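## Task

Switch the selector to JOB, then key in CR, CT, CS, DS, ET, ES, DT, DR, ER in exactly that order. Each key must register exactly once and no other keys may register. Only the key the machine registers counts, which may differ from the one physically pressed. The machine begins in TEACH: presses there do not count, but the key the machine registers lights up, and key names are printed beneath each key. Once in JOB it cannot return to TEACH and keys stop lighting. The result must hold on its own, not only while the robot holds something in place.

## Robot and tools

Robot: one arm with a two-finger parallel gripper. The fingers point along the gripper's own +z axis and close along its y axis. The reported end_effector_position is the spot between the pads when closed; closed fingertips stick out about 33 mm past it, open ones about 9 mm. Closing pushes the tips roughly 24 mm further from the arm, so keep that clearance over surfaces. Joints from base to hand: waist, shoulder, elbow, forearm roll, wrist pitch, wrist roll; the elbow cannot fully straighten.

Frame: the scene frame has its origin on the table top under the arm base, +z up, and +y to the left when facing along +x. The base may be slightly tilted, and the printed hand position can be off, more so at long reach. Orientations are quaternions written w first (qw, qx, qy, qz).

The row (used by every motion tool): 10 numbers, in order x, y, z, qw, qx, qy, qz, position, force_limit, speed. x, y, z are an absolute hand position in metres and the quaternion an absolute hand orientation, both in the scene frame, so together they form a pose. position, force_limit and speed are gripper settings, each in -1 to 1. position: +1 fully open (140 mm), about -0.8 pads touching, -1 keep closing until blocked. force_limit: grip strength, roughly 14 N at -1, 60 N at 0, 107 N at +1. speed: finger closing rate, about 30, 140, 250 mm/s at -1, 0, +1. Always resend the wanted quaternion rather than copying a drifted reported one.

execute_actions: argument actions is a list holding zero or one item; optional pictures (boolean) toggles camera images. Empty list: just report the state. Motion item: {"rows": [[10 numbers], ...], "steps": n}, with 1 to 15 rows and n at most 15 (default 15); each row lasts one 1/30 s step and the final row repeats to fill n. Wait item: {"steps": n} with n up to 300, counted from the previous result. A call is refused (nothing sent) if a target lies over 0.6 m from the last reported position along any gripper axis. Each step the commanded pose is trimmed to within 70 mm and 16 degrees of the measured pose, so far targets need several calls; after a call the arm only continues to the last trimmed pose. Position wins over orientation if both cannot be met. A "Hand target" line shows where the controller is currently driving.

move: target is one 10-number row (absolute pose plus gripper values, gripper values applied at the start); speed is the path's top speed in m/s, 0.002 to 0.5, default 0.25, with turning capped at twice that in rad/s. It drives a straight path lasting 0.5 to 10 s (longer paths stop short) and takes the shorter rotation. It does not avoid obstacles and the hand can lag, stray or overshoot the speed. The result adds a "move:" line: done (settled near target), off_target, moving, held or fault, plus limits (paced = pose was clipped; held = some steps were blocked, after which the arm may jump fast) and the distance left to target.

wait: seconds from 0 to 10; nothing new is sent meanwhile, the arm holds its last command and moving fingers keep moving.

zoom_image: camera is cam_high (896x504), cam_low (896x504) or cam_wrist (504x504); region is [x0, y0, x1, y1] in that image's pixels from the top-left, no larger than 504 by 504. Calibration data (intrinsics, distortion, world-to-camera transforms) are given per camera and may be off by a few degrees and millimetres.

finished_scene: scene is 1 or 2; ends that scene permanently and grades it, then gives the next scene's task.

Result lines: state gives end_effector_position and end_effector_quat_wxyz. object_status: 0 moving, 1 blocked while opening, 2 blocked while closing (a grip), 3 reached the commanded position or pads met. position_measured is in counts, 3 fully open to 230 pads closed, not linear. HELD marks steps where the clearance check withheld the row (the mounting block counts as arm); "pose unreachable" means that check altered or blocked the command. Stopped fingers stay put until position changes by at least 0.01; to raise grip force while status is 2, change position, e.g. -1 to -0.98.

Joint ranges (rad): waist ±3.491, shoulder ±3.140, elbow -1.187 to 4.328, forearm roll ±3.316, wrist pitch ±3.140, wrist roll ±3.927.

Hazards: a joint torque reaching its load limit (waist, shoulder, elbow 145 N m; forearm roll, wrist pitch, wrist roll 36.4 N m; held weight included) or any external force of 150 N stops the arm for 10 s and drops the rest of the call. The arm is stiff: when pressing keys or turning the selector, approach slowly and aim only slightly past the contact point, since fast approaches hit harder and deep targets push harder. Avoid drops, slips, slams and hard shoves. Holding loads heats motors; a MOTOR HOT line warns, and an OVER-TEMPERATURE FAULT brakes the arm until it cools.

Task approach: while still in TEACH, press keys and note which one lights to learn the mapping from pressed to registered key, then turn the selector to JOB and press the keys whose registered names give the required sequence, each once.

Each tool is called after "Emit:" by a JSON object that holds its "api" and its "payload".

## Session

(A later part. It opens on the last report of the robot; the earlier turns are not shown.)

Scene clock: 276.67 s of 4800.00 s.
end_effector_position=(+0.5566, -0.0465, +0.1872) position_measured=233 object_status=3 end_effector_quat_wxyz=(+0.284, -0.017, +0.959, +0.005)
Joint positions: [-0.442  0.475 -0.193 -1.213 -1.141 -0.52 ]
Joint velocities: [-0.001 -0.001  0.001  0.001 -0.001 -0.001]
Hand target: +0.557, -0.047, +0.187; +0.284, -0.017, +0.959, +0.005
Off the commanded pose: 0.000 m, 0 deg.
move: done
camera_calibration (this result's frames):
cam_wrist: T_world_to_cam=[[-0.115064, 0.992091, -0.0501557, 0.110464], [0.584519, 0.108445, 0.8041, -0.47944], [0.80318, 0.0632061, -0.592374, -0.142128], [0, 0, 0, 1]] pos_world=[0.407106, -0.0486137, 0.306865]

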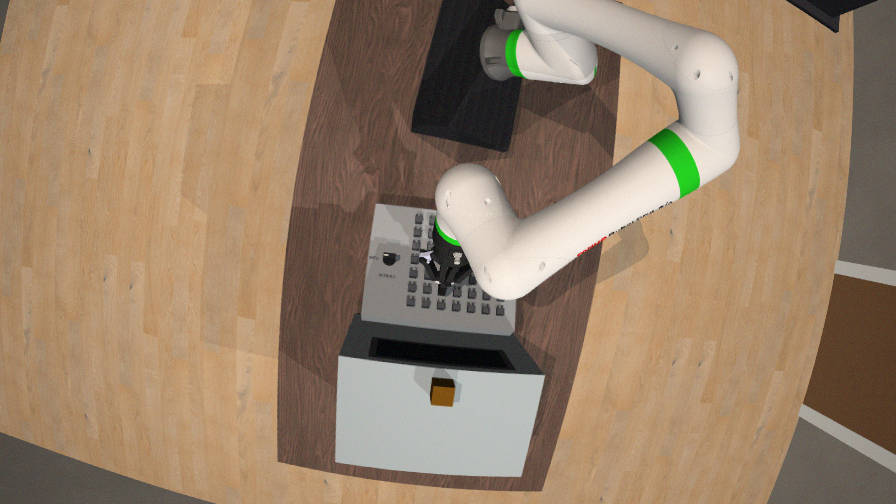

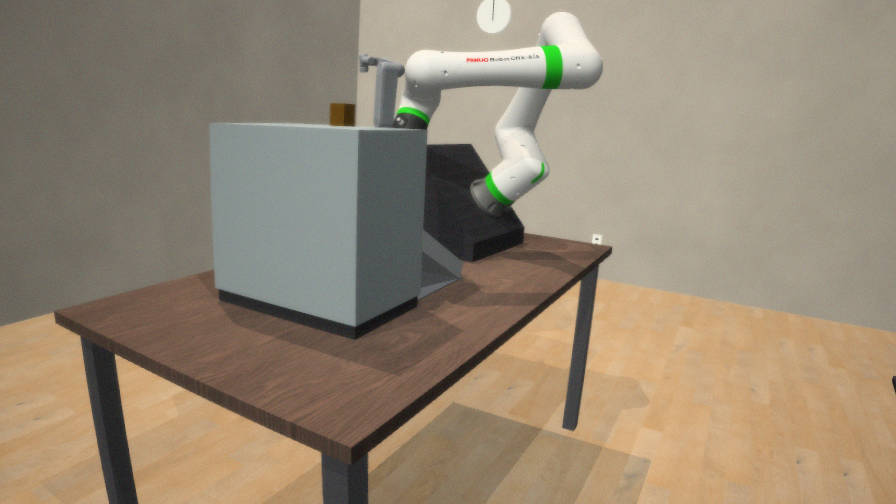

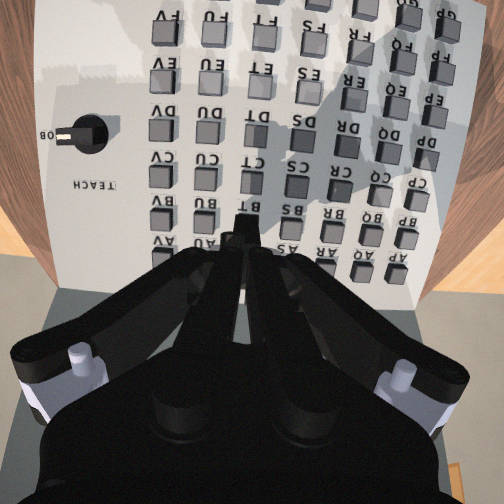

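Emit:
{"api": "move", "payload": {"target": [0.5554,-0.0123,0.1873,0.2838,-0.0167,0.9588,0.005,-1,0,0.5], "speed": 0.1}}

Emit:
{"api": "move", "payload": {"target": [0.5619,-0.0121,0.1772,0.2838,-0.0167,0.9588,0.005,-1,0,0.5], "speed": 0.015}}

Emit:
{"api": "move", "payload": {"target": [0.5554,-0.0123,0.1873,0.2838,-0.0167,0.9588,0.005,-1,0,0.5], "speed": 0.05}}

Emit:
{"api": "move", "payload": {"target": [0.5246,-0.0133,0.1708,0.2838,-0.0167,0.9588,0.005,-1,0,0.5], "speed": 0.1}}

Emit:
{"api": "move", "payload": {"target": [0.5311,-0.0131,0.1607,0.2838,-0.0167,0.9588,0.005,-1,0,0.5], "speed": 0.015}}

Emit:
{"api": "move", "payload": {"target": [0.5246,-0.0133,0.1708,0.2838,-0.0167,0.9588,0.005,-1,0,0.5], "speed": 0.05}}

Emit:
{"api": "move", "payload": {"target": [0.4969,-0.0485,0.1544,0.2838,-0.0167,0.9588,0.005,-1,0,0.5], "speed": 0.1}}

Emit:
{"api": "move", "payload": {"target": [0.5034,-0.0483,0.1443,0.2838,-0.0167,0.9588,0.005,-1,0,0.5], "speed": 0.015}}

Emit:
{"api": "move", "payload": {"target": [0.4969,-0.0485,0.1544,0.2838,-0.0167,0.9588,0.005,-1,0,0.5], "speed": 0.05}}

Emit:
{"api": "move", "payload": {"target": [0.4957,-0.0143,0.1544,0.2838,-0.0167,0.9588,0.005,-1,0,0.5], "speed": 0.1}}

Emit:
{"api": "move", "payload": {"target": [0.5022,-0.0141,0.1443,0.2838,-0.0167,0.9588,0.005,-1,0,0.5], "speed": 0.015}}

Emit:
{"api": "move", "payload": {"target": [0.4957,-0.0143,0.1544,0.2838,-0.0167,0.9588,0.005,-1,0,0.5], "speed": 0.05}}

Scene clock: 295.50 s of 4800.00 s.
end_effector_position=(+0.5556, -0.0122, +0.1873) position_measured=233 object_status=3 end_effector_quat_wxyz=(+0.284, -0.017, +0.959, +0.005)
Joint positions: [-0.402  0.392 -0.233 -1.214 -1.126 -0.577]
Joint velocities: [ 0.002 -0.002  0.001  0.     0.    -0.002]
Hand target: +0.555, -0.012, +0.187; +0.284, -0.017, +0.959, +0.005
Off the commanded pose: 0.000 m, 0 deg.
After step 90, 15.07 s passed at rest.
move: done
camera_calibration (this result's frames):
cam_wrist: T_world_to_cam=[[-0.115057, 0.992111, -0.0497809, 0.0762696], [0.58403, 0.108099, 0.804502, -0.482422], [0.803537, 0.0634903, -0.59186, -0.143728], [0, 0, 0, 1]] pos_world=[0.406015, -0.0143934, 0.306839]

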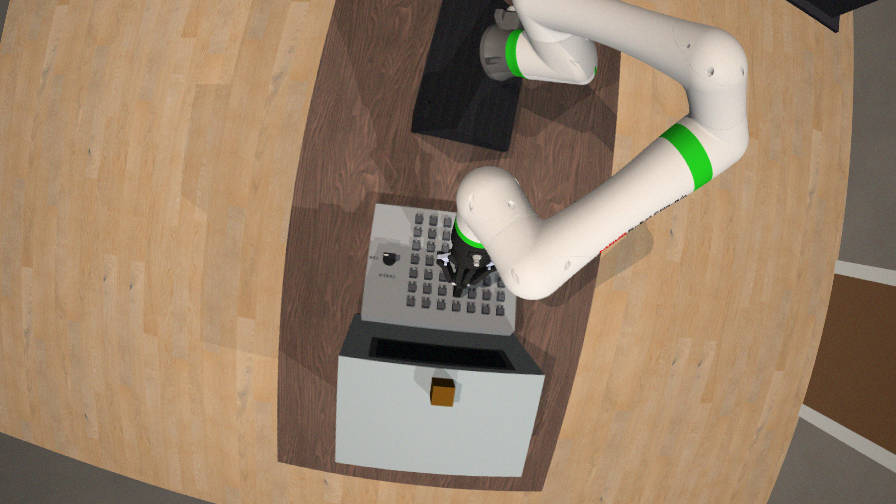

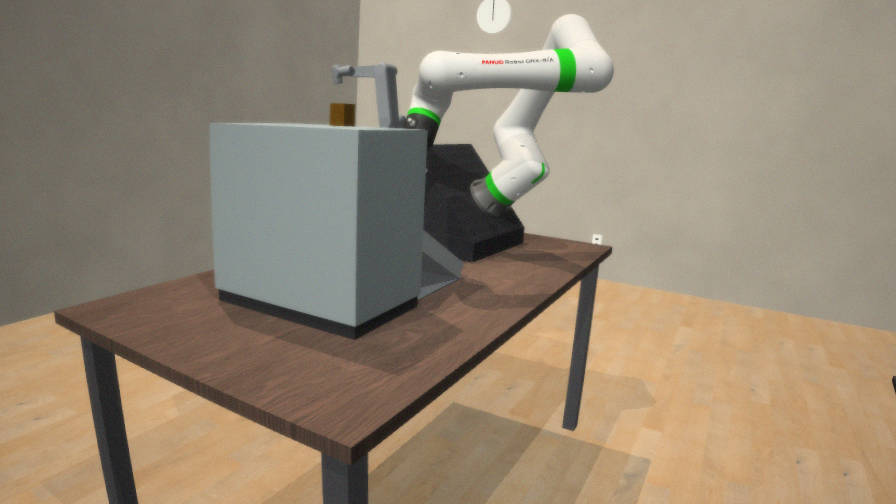

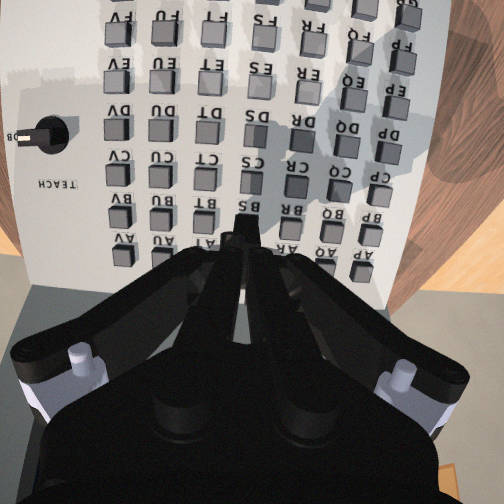

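Scene clock: 296.53 s of 4800.00 s.
end_effector_position=(+0.5619, -0.0121, +0.1773) position_measured=233 object_status=3 end_effector_quat_wxyz=(+0.284, -0.017, +0.959, +0.005)
Joint positions: [-0.383  0.407 -0.229 -1.227 -1.108 -0.571]
Joint velocities: [ 0.002  0.001 -0.    -0.     0.002  0.001]
Hand target: +0.562, -0.012, +0.177; +0.284, -0.017, +0.959, +0.005
Off the commanded pose: 0.000 m, 0 deg.
move: done
camera_calibration (this result's frames):
cam_wrist: T_world_to_cam=[[-0.115296, 0.992059, -0.0502547, 0.0765802], [0.584518, 0.108664, 0.804072, -0.478277], [0.803147, 0.0633314, -0.592405, -0.15437], [0, 0, 0, 1]] pos_world=[0.412373, -0.0142242, 0.296968]

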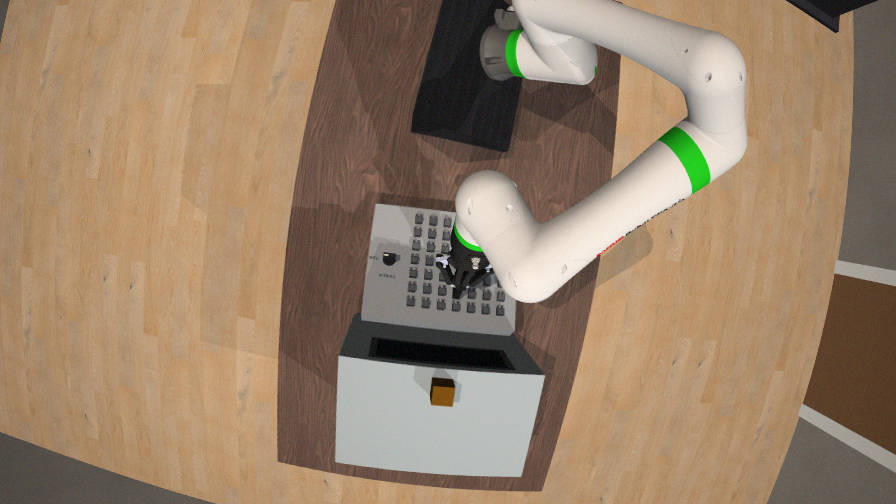

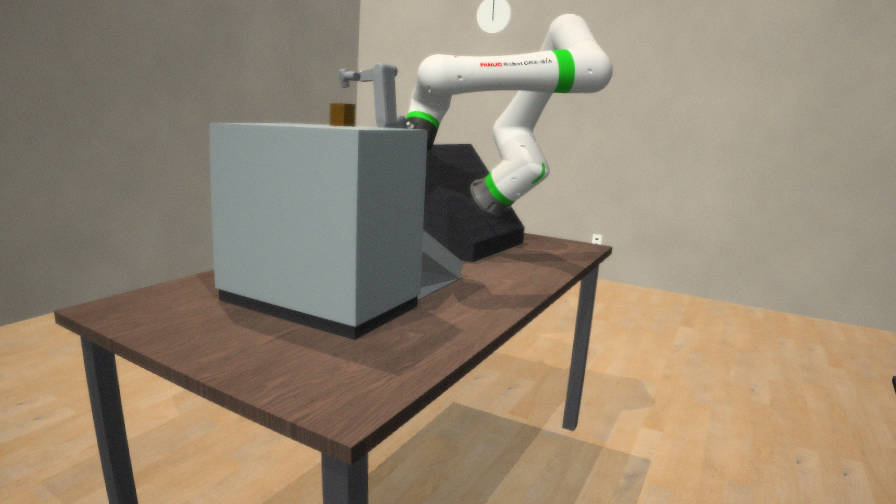

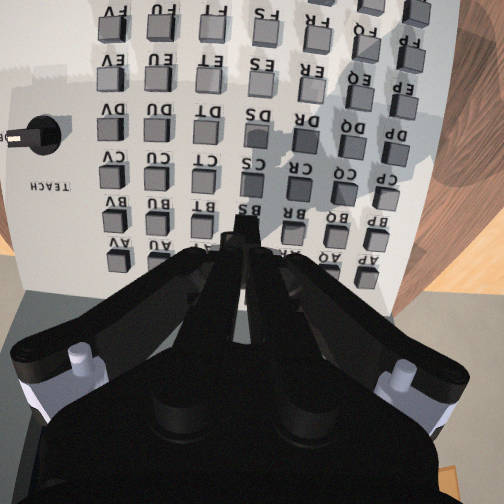

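Scene clock: 297.23 s of 4800.00 s.
end_effector_position=(+0.5554, -0.0123, +0.1872) position_measured=233 object_status=3 end_effector_quat_wxyz=(+0.284, -0.017, +0.959, +0.005)
Joint positions: [-0.402  0.392 -0.233 -1.213 -1.126 -0.577]
Joint velocities: [-0.002 -0.002  0.001  0.    -0.001 -0.   ]
Hand target: +0.555, -0.012, +0.187; +0.284, -0.017, +0.959, +0.005
Off the commanded pose: 0.000 m, 0 deg.
move: done
camera_calibration (this result's frames):
cam_wrist: T_world_to_cam=[[-0.115063, 0.992091, -0.0501572, 0.0763964], [0.584518, 0.108446, 0.804101, -0.482447], [0.80318, 0.0632044, -0.592374, -0.143326], [0, 0, 0, 1]] pos_world=[0.405906, -0.0144141, 0.306865]

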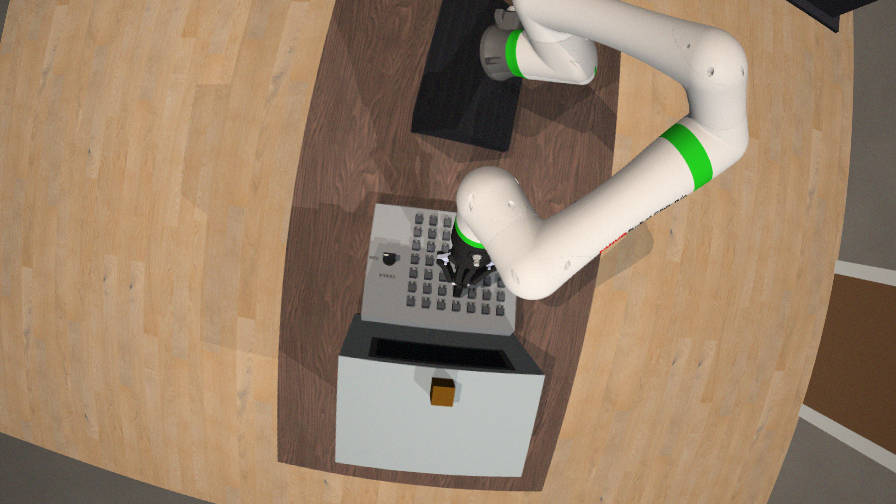

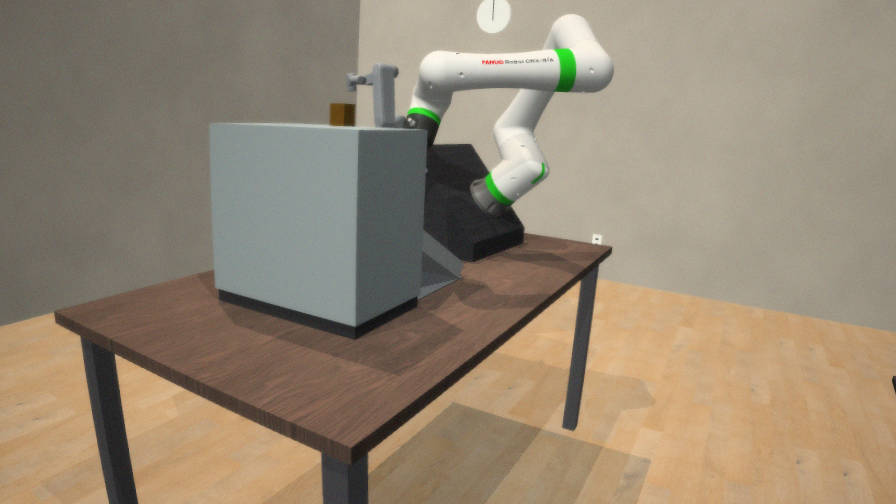

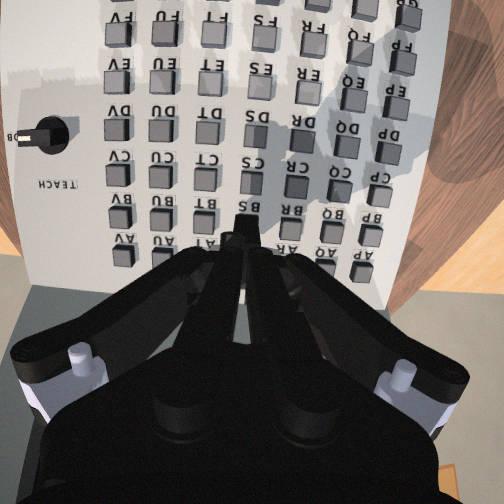

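Scene clock: 298.00 s of 4800.00 s.
end_effector_position=(+0.5246, -0.0133, +0.1707) position_measured=233 object_status=3 end_effector_quat_wxyz=(+0.284, -0.017, +0.959, +0.005)
Joint positions: [-0.42   0.368 -0.317 -1.231 -1.119 -0.509]
Joint velocities: [-0.001  0.    -0.003 -0.001 -0.     0.001]
Hand target: +0.525, -0.013, +0.171; +0.284, -0.017, +0.959, +0.005
Off the commanded pose: 0.000 m, 0 deg.
move: done
camera_calibration (this result's frames):
cam_wrist: T_world_to_cam=[[-0.115123, 0.992084, -0.0501636, 0.0730871], [0.584694, 0.1085, 0.803966, -0.451108], [0.803044, 0.0632247, -0.592556, -0.128217], [0, 0, 0, 1]] pos_world=[0.375138, -0.0154566, 0.290366]

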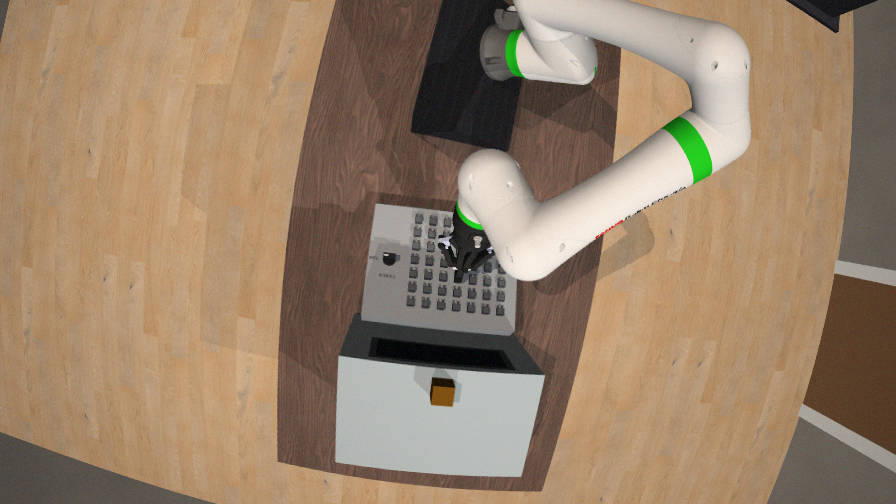

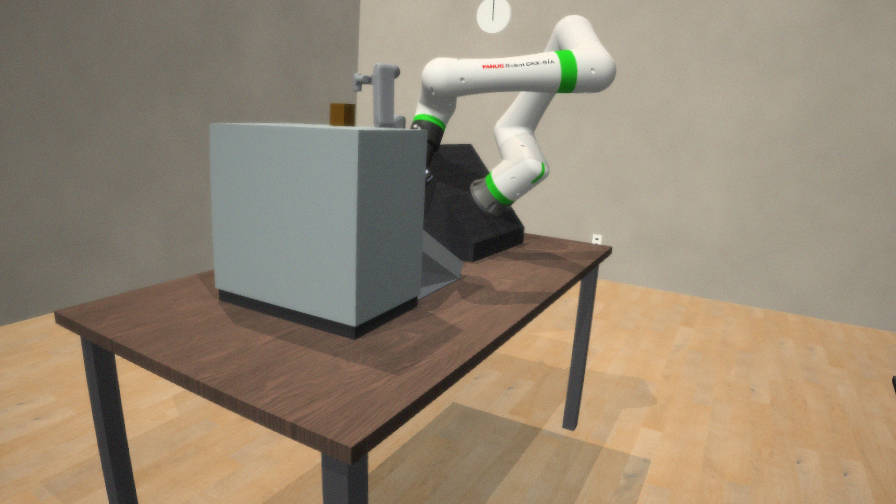

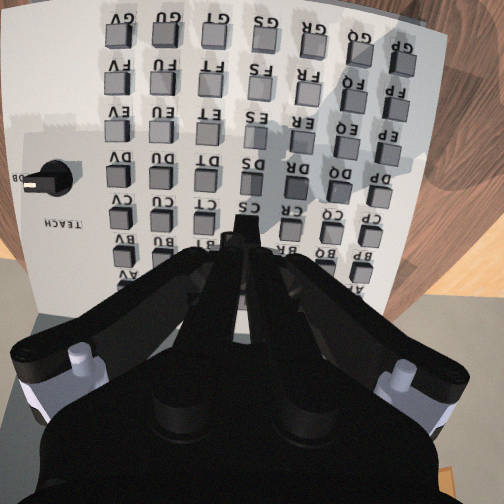

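Scene clock: 299.03 s of 4800.00 s.
end_effector_position=(+0.5311, -0.0131, +0.1608) position_measured=233 object_status=3 end_effector_quat_wxyz=(+0.284, -0.017, +0.959, +0.005)
Joint positions: [-0.4    0.384 -0.313 -1.247 -1.1   -0.502]
Joint velocities: [ 0.001  0.001  0.001 -0.002  0.001  0.001]
Hand target: +0.531, -0.013, +0.161; +0.284, -0.017, +0.959, +0.005
Off the commanded pose: 0.000 m, 0 deg.
move: done
camera_calibration (this result's frames):
cam_wrist: T_world_to_cam=[[-0.115203, 0.992074, -0.0501669, 0.0731407], [0.584546, 0.108539, 0.804068, -0.446857], [0.80314, 0.0633062, -0.592417, -0.139383], [0, 0, 0, 1]] pos_world=[0.381578, -0.0152357, 0.2804]

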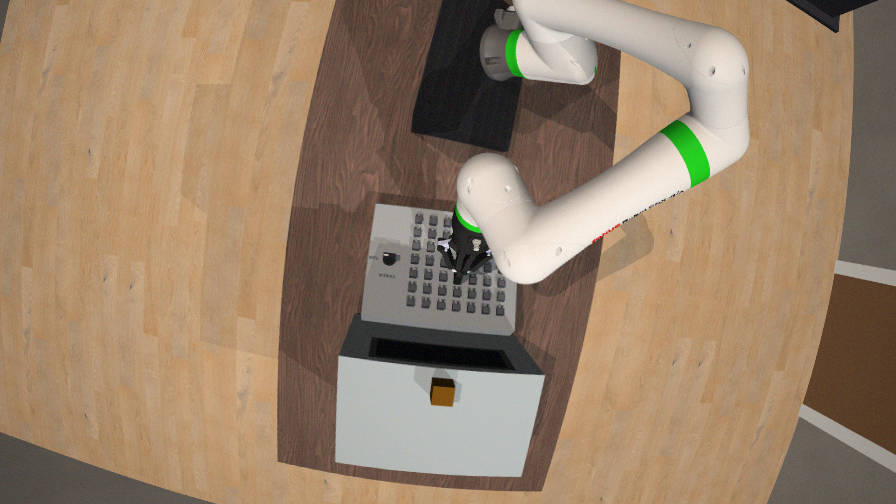

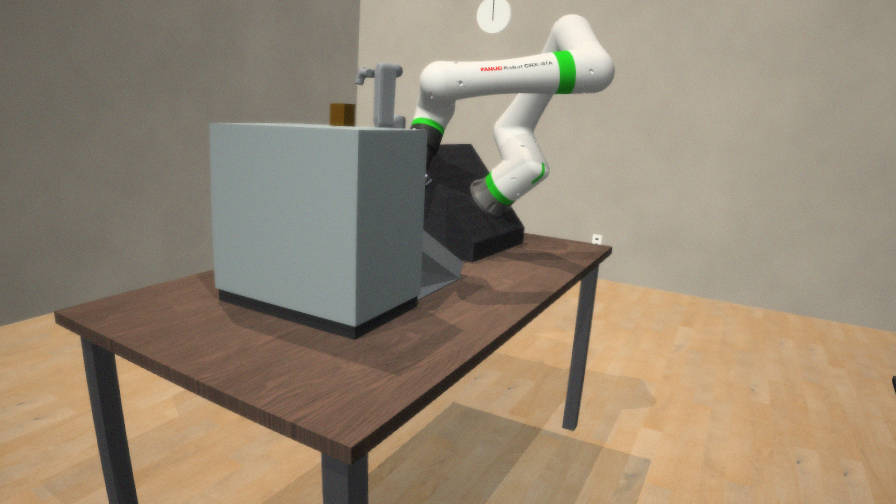

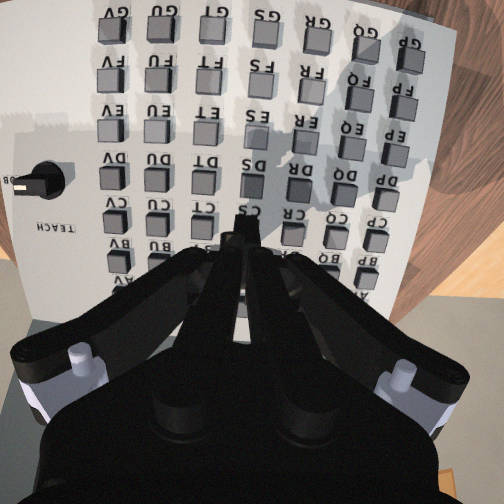

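Scene clock: 299.73 s of 4800.00 s.
end_effector_position=(+0.5246, -0.0133, +0.1707) position_measured=233 object_status=3 end_effector_quat_wxyz=(+0.284, -0.017, +0.959, +0.005)
Joint positions: [-0.42   0.368 -0.317 -1.231 -1.119 -0.509]
Joint velocities: [-0.002 -0.002 -0.001  0.002 -0.001 -0.   ]
Hand target: +0.525, -0.013, +0.171; +0.284, -0.017, +0.959, +0.005
Off the commanded pose: 0.000 m, 0 deg.
move: done
camera_calibration (this result's frames):
cam_wrist: T_world_to_cam=[[-0.115062, 0.992091, -0.0501601, 0.0730173], [0.584515, 0.108447, 0.804103, -0.451068], [0.803183, 0.0632021, -0.59237, -0.128301], [0, 0, 0, 1]] pos_world=[0.375107, -0.015414, 0.290366]

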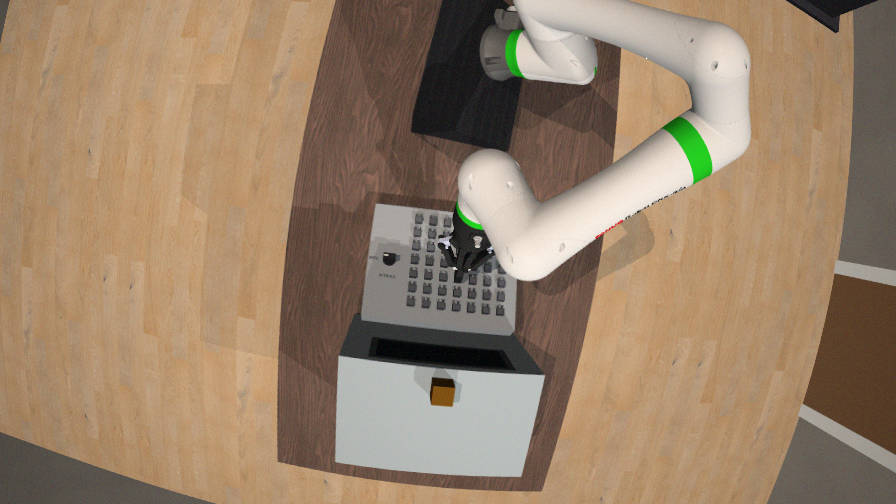

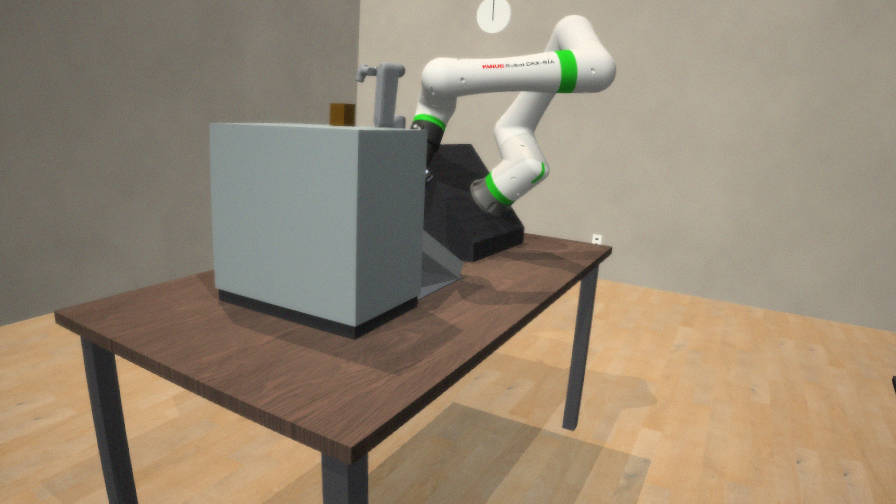

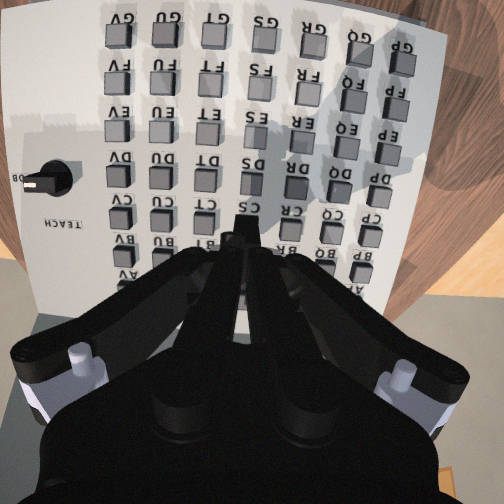

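Scene clock: 300.57 s of 4800.00 s.
end_effector_position=(+0.4968, -0.0485, +0.1543) position_measured=233 object_status=3 end_effector_quat_wxyz=(+0.284, -0.017, +0.959, +0.005)
Joint positions: [-0.482  0.444 -0.35  -1.246 -1.127 -0.378]
Joint velocities: [-0.     0.003 -0.002 -0.    -0.     0.003]
Hand target: +0.497, -0.049, +0.154; +0.284, -0.017, +0.959, +0.005
Off the commanded pose: 0.000 m, 0 deg.
move: done
camera_calibration (this result's frames):
cam_wrist: T_world_to_cam=[[-0.115124, 0.992082, -0.0501894, 0.10396], [0.584885, 0.108537, 0.803822, -0.417939], [0.802905, 0.0631845, -0.592749, -0.113302], [0, 0, 0, 1]] pos_world=[0.347385, -0.050616, 0.274007]

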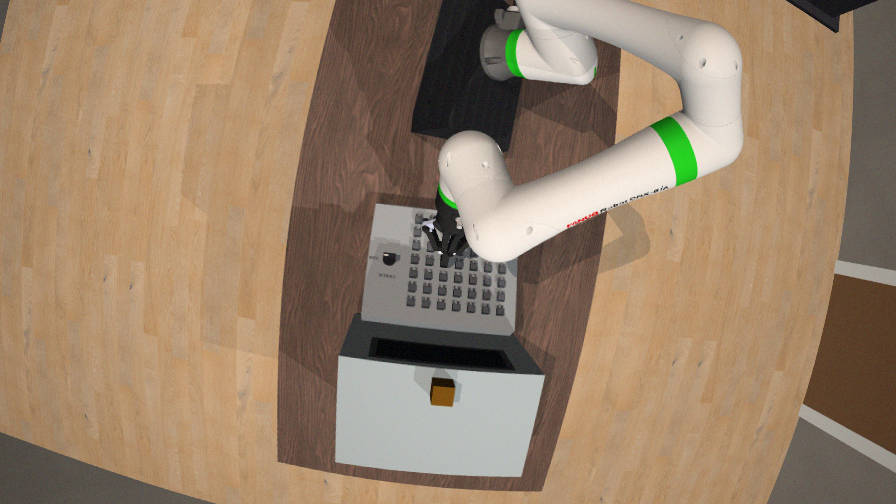

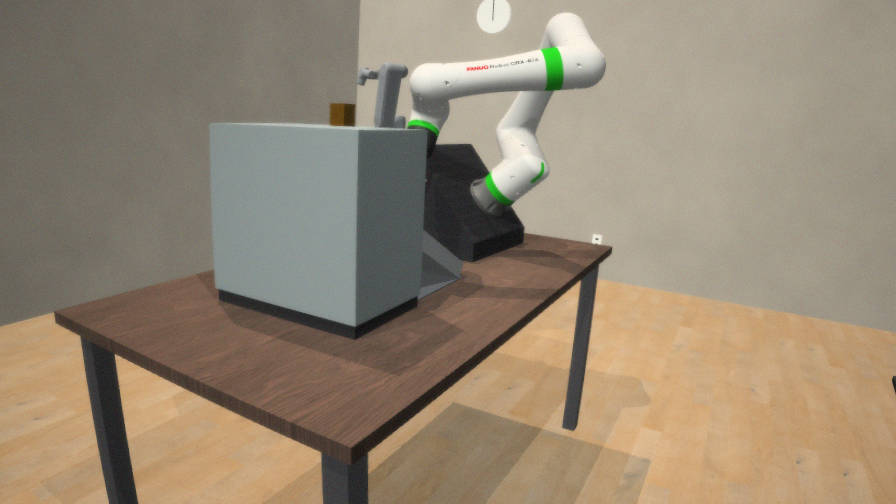

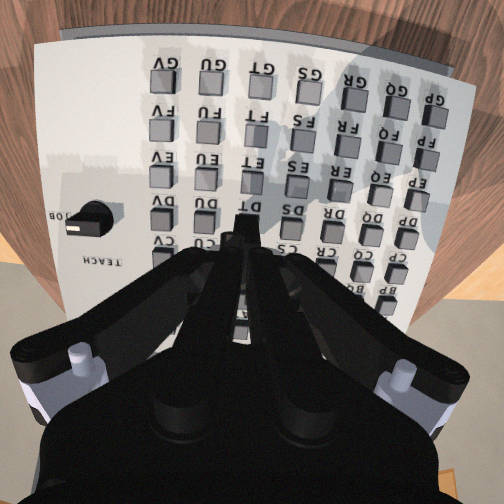

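Scene clock: 301.60 s of 4800.00 s.
end_effector_position=(+0.5034, -0.0483, +0.1444) position_measured=233 object_status=3 end_effector_quat_wxyz=(+0.284, -0.017, +0.959, +0.005)
Joint positions: [-0.462  0.461 -0.347 -1.264 -1.11  -0.369]
Joint velocities: [ 0.002  0.001  0.001 -0.003  0.001  0.001]
Hand target: +0.503, -0.048, +0.144; +0.284, -0.017, +0.959, +0.005
Off the commanded pose: 0.000 m, 0 deg.
move: done
camera_calibration (this result's frames):
cam_wrist: T_world_to_cam=[[-0.115305, 0.992059, -0.0502338, 0.1041], [0.58455, 0.108655, 0.80405, -0.413686], [0.803123, 0.0633471, -0.592436, -0.124566], [0, 0, 0, 1]] pos_world=[0.353865, -0.0504331, 0.264056]

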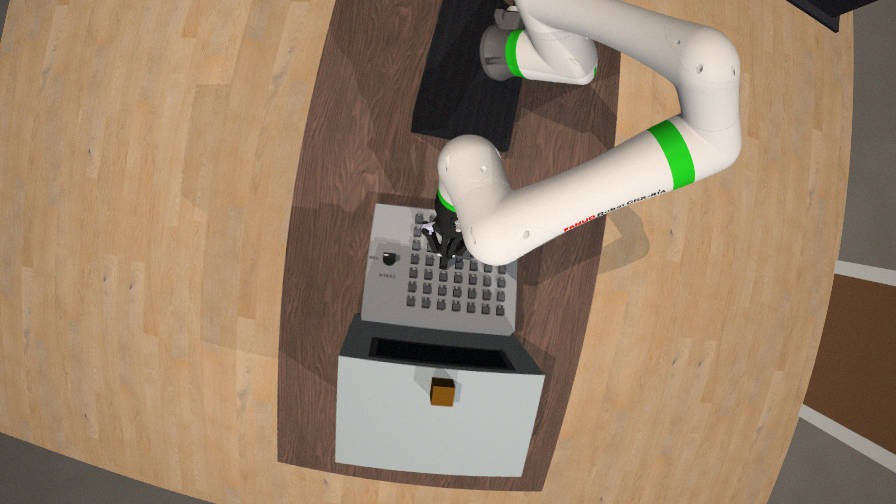

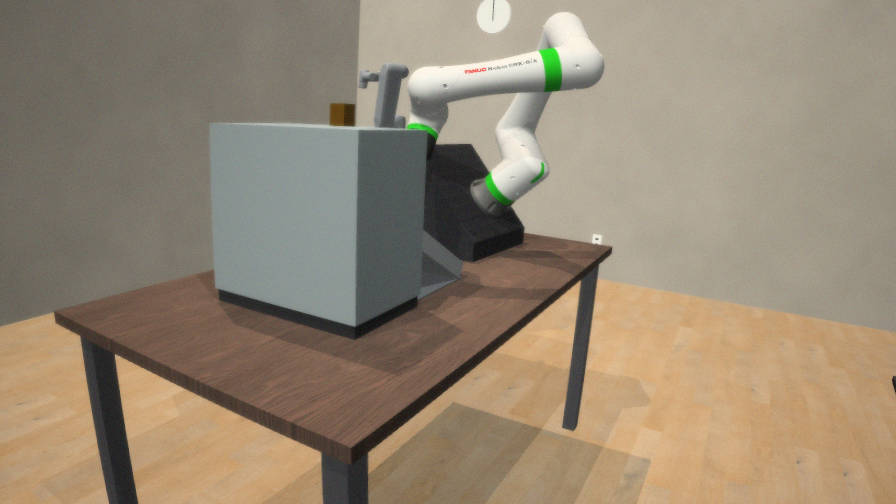

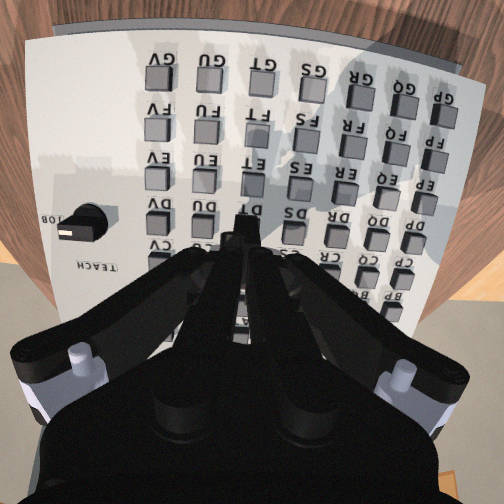

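Scene clock: 302.30 s of 4800.00 s.
end_effector_position=(+0.4969, -0.0485, +0.1543) position_measured=233 object_status=3 end_effector_quat_wxyz=(+0.284, -0.017, +0.959, +0.005)
Joint positions: [-0.482  0.444 -0.35  -1.246 -1.127 -0.378]
Joint velocities: [-0.001  0.     0.003  0.001 -0.001 -0.001]
Hand target: +0.497, -0.049, +0.154; +0.284, -0.017, +0.959, +0.005
Off the commanded pose: 0.000 m, 0 deg.
move: done
camera_calibration (this result's frames):
cam_wrist: T_world_to_cam=[[-0.115061, 0.992091, -0.0501612, 0.103929], [0.584514, 0.108447, 0.804104, -0.417874], [0.803184, 0.0632011, -0.592369, -0.113544], [0, 0, 0, 1]] pos_world=[0.347408, -0.0506139, 0.273967]

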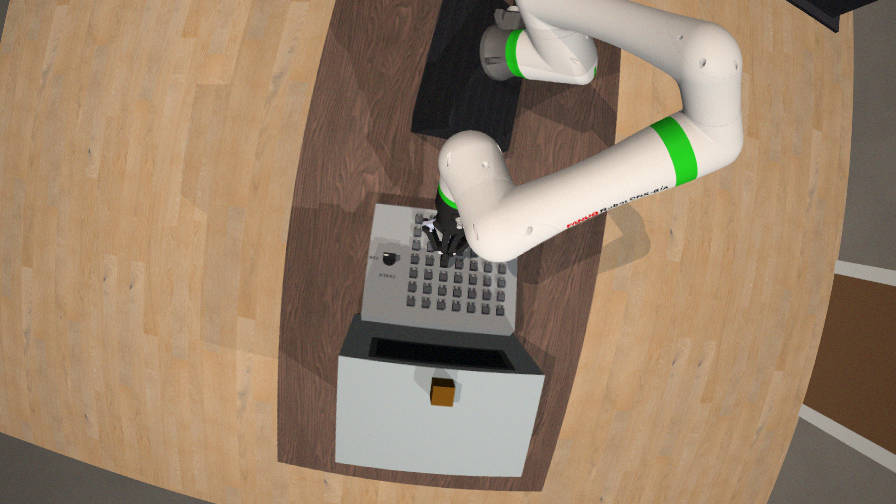

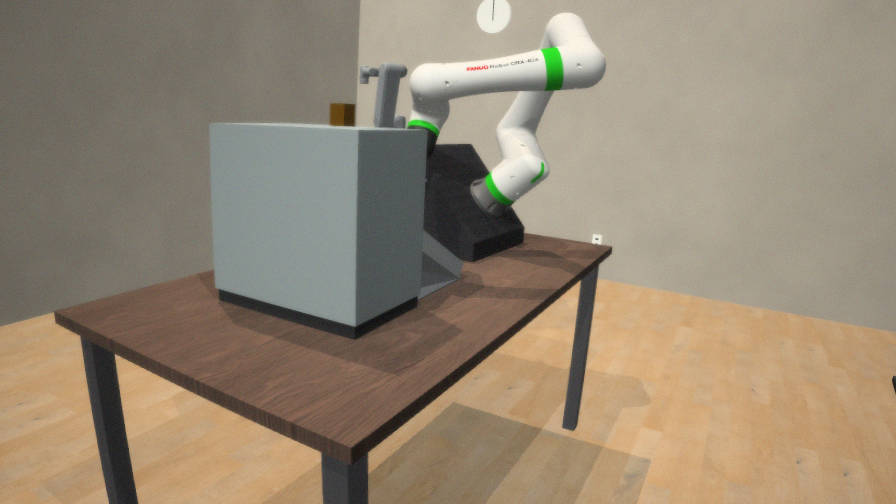

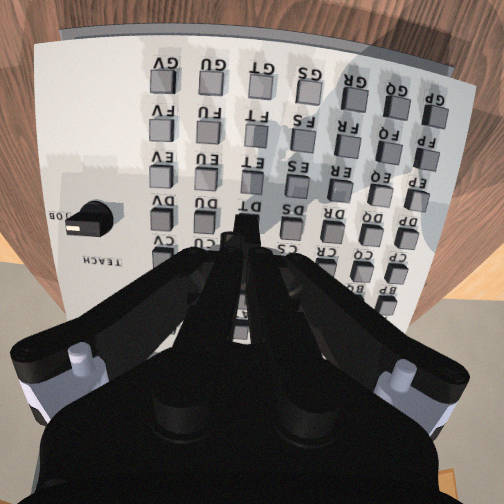

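Scene clock: 303.10 s of 4800.00 s.
end_effector_position=(+0.4959, -0.0143, +0.1544) position_measured=233 object_status=3 end_effector_quat_wxyz=(+0.284, -0.017, +0.959, +0.005)
Joint positions: [-0.438  0.351 -0.394 -1.25  -1.113 -0.441]
Joint velocities: [ 0.001 -0.003 -0.001 -0.001  0.    -0.001]
Hand target: +0.496, -0.014, +0.154; +0.284, -0.017, +0.959, +0.005
Off the commanded pose: 0.000 m, 0 deg.
move: done
camera_calibration (this result's frames):
cam_wrist: T_world_to_cam=[[-0.115045, 0.992104, -0.0499363, 0.0697976], [0.584091, 0.108222, 0.804441, -0.420875], [0.803493, 0.0633796, -0.59193, -0.115048], [0, 0, 0, 1]] pos_world=[0.3463, -0.0164068, 0.273954]

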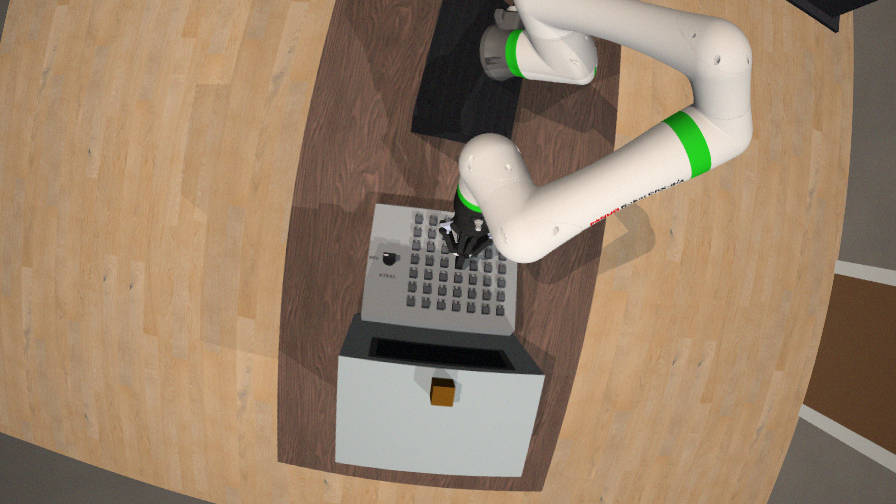

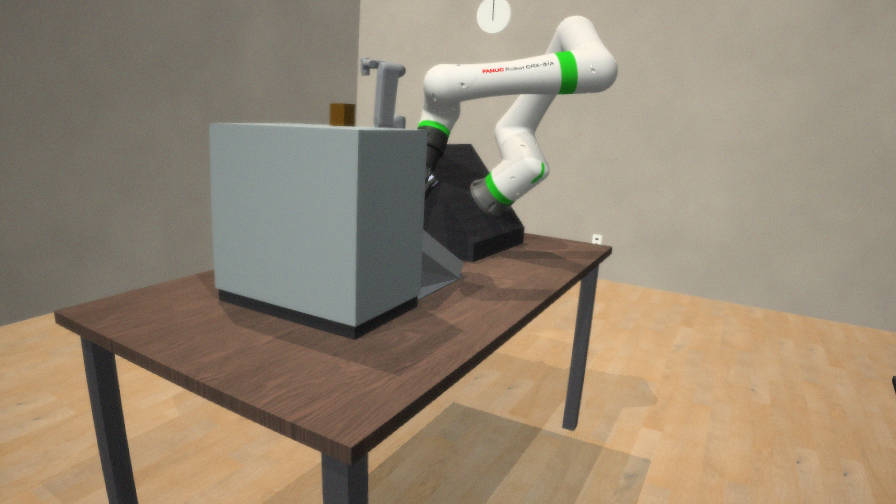

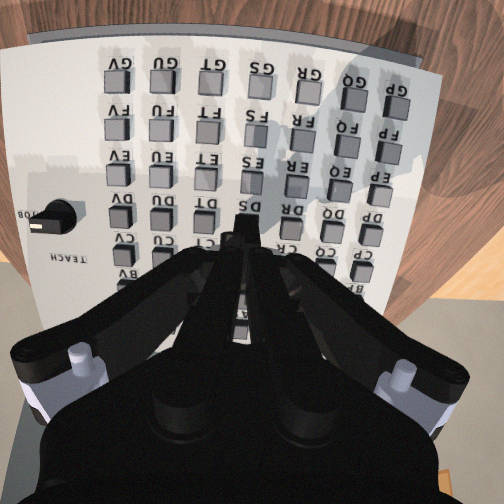

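Scene clock: 304.13 s of 4800.00 s.
end_effector_position=(+0.5022, -0.0141, +0.1444) position_measured=233 object_status=3 end_effector_quat_wxyz=(+0.284, -0.017, +0.959, +0.005)
Joint positions: [-0.417  0.368 -0.39  -1.267 -1.094 -0.432]
Joint velocities: [ 0.001  0.001  0.002 -0.002  0.001 -0.001]
Hand target: +0.502, -0.014, +0.144; +0.284, -0.017, +0.959, +0.005
Off the commanded pose: 0.000 m, 0 deg.
move: done
camera_calibration (this result's frames):
cam_wrist: T_world_to_cam=[[-0.115285, 0.992062, -0.0502153, 0.0700201], [0.584534, 0.108627, 0.804064, -0.416692], [0.803137, 0.0633441, -0.592418, -0.125797], [0, 0, 0, 1]] pos_world=[0.352675, -0.016232, 0.264039]

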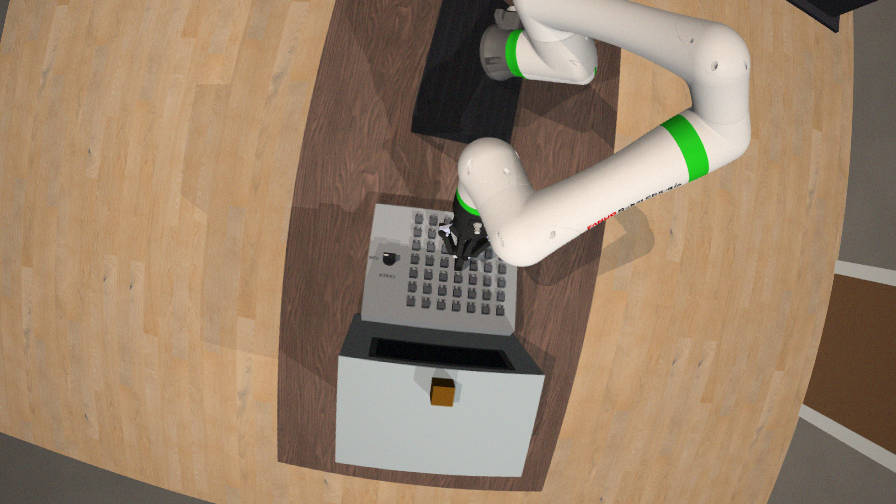

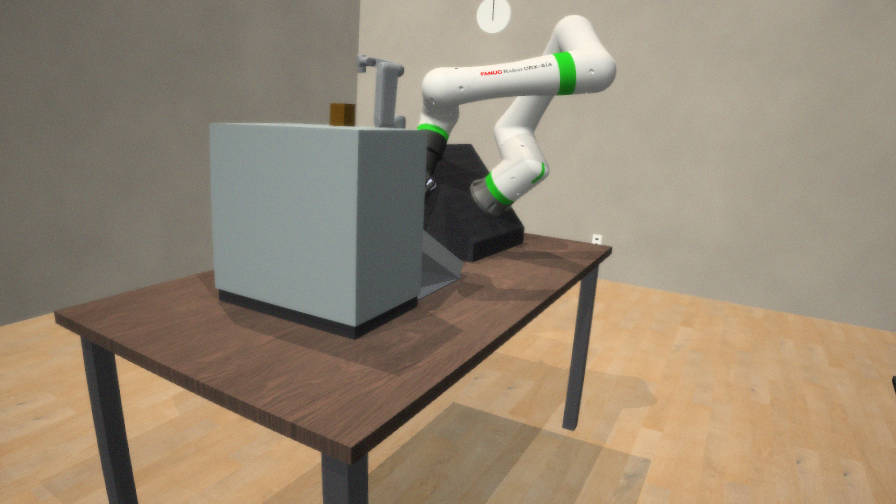

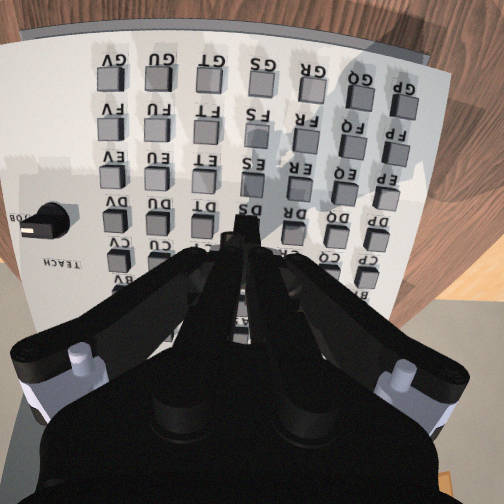

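Scene clock: 304.83 s of 4800.00 s.
end_effector_position=(+0.4957, -0.0143, +0.1543) position_measured=233 object_status=3 end_effector_quat_wxyz=(+0.284, -0.017, +0.959, +0.005)
Joint positions: [-0.438  0.351 -0.394 -1.249 -1.112 -0.441]
Joint velocities: [-0.001 -0.002 -0.002  0.001 -0.001  0.   ]
Hand target: +0.496, -0.014, +0.154; +0.284, -0.017, +0.959, +0.005
Off the commanded pose: 0.000 m, 0 deg.
move: done
camera_calibration (this result's frames):
cam_wrist: T_world_to_cam=[[-0.11506, 0.992091, -0.0501621, 0.0698618], [0.584513, 0.108447, 0.804105, -0.42088], [0.803185, 0.0631995, -0.592368, -0.114743], [0, 0, 0, 1]] pos_world=[0.346208, -0.0164144, 0.273966]

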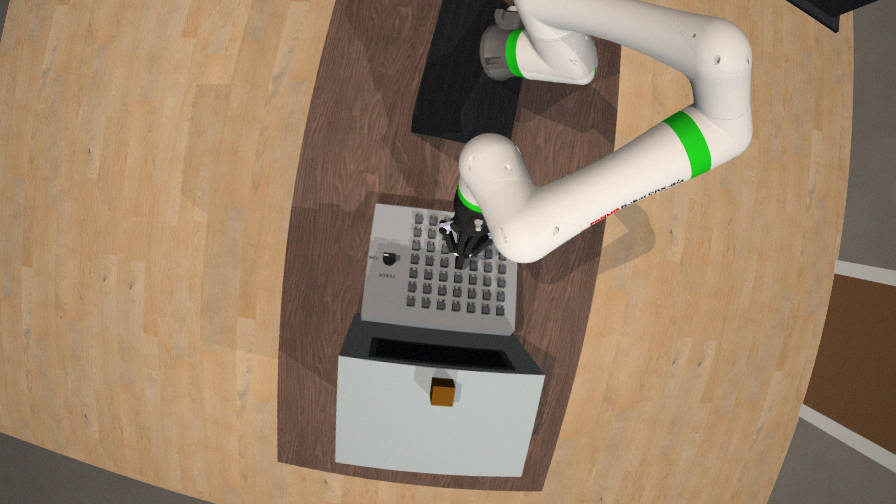

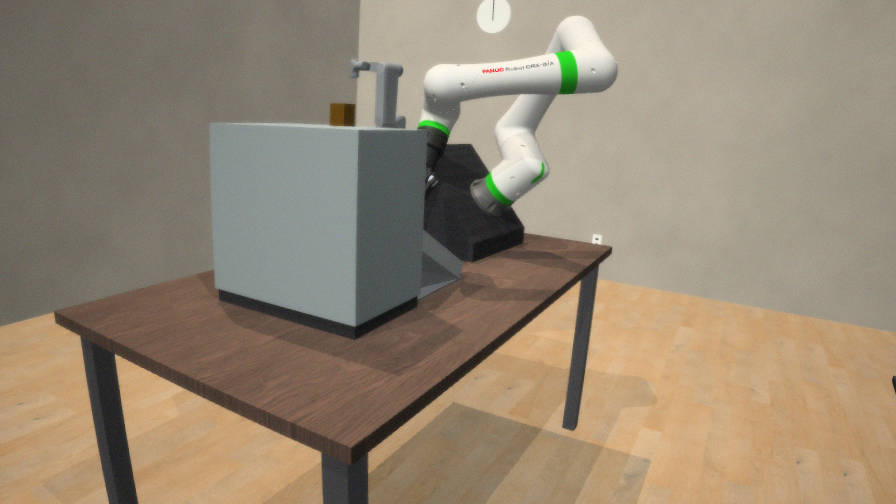

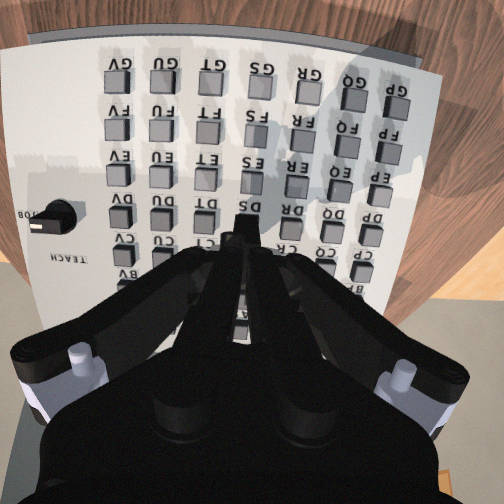

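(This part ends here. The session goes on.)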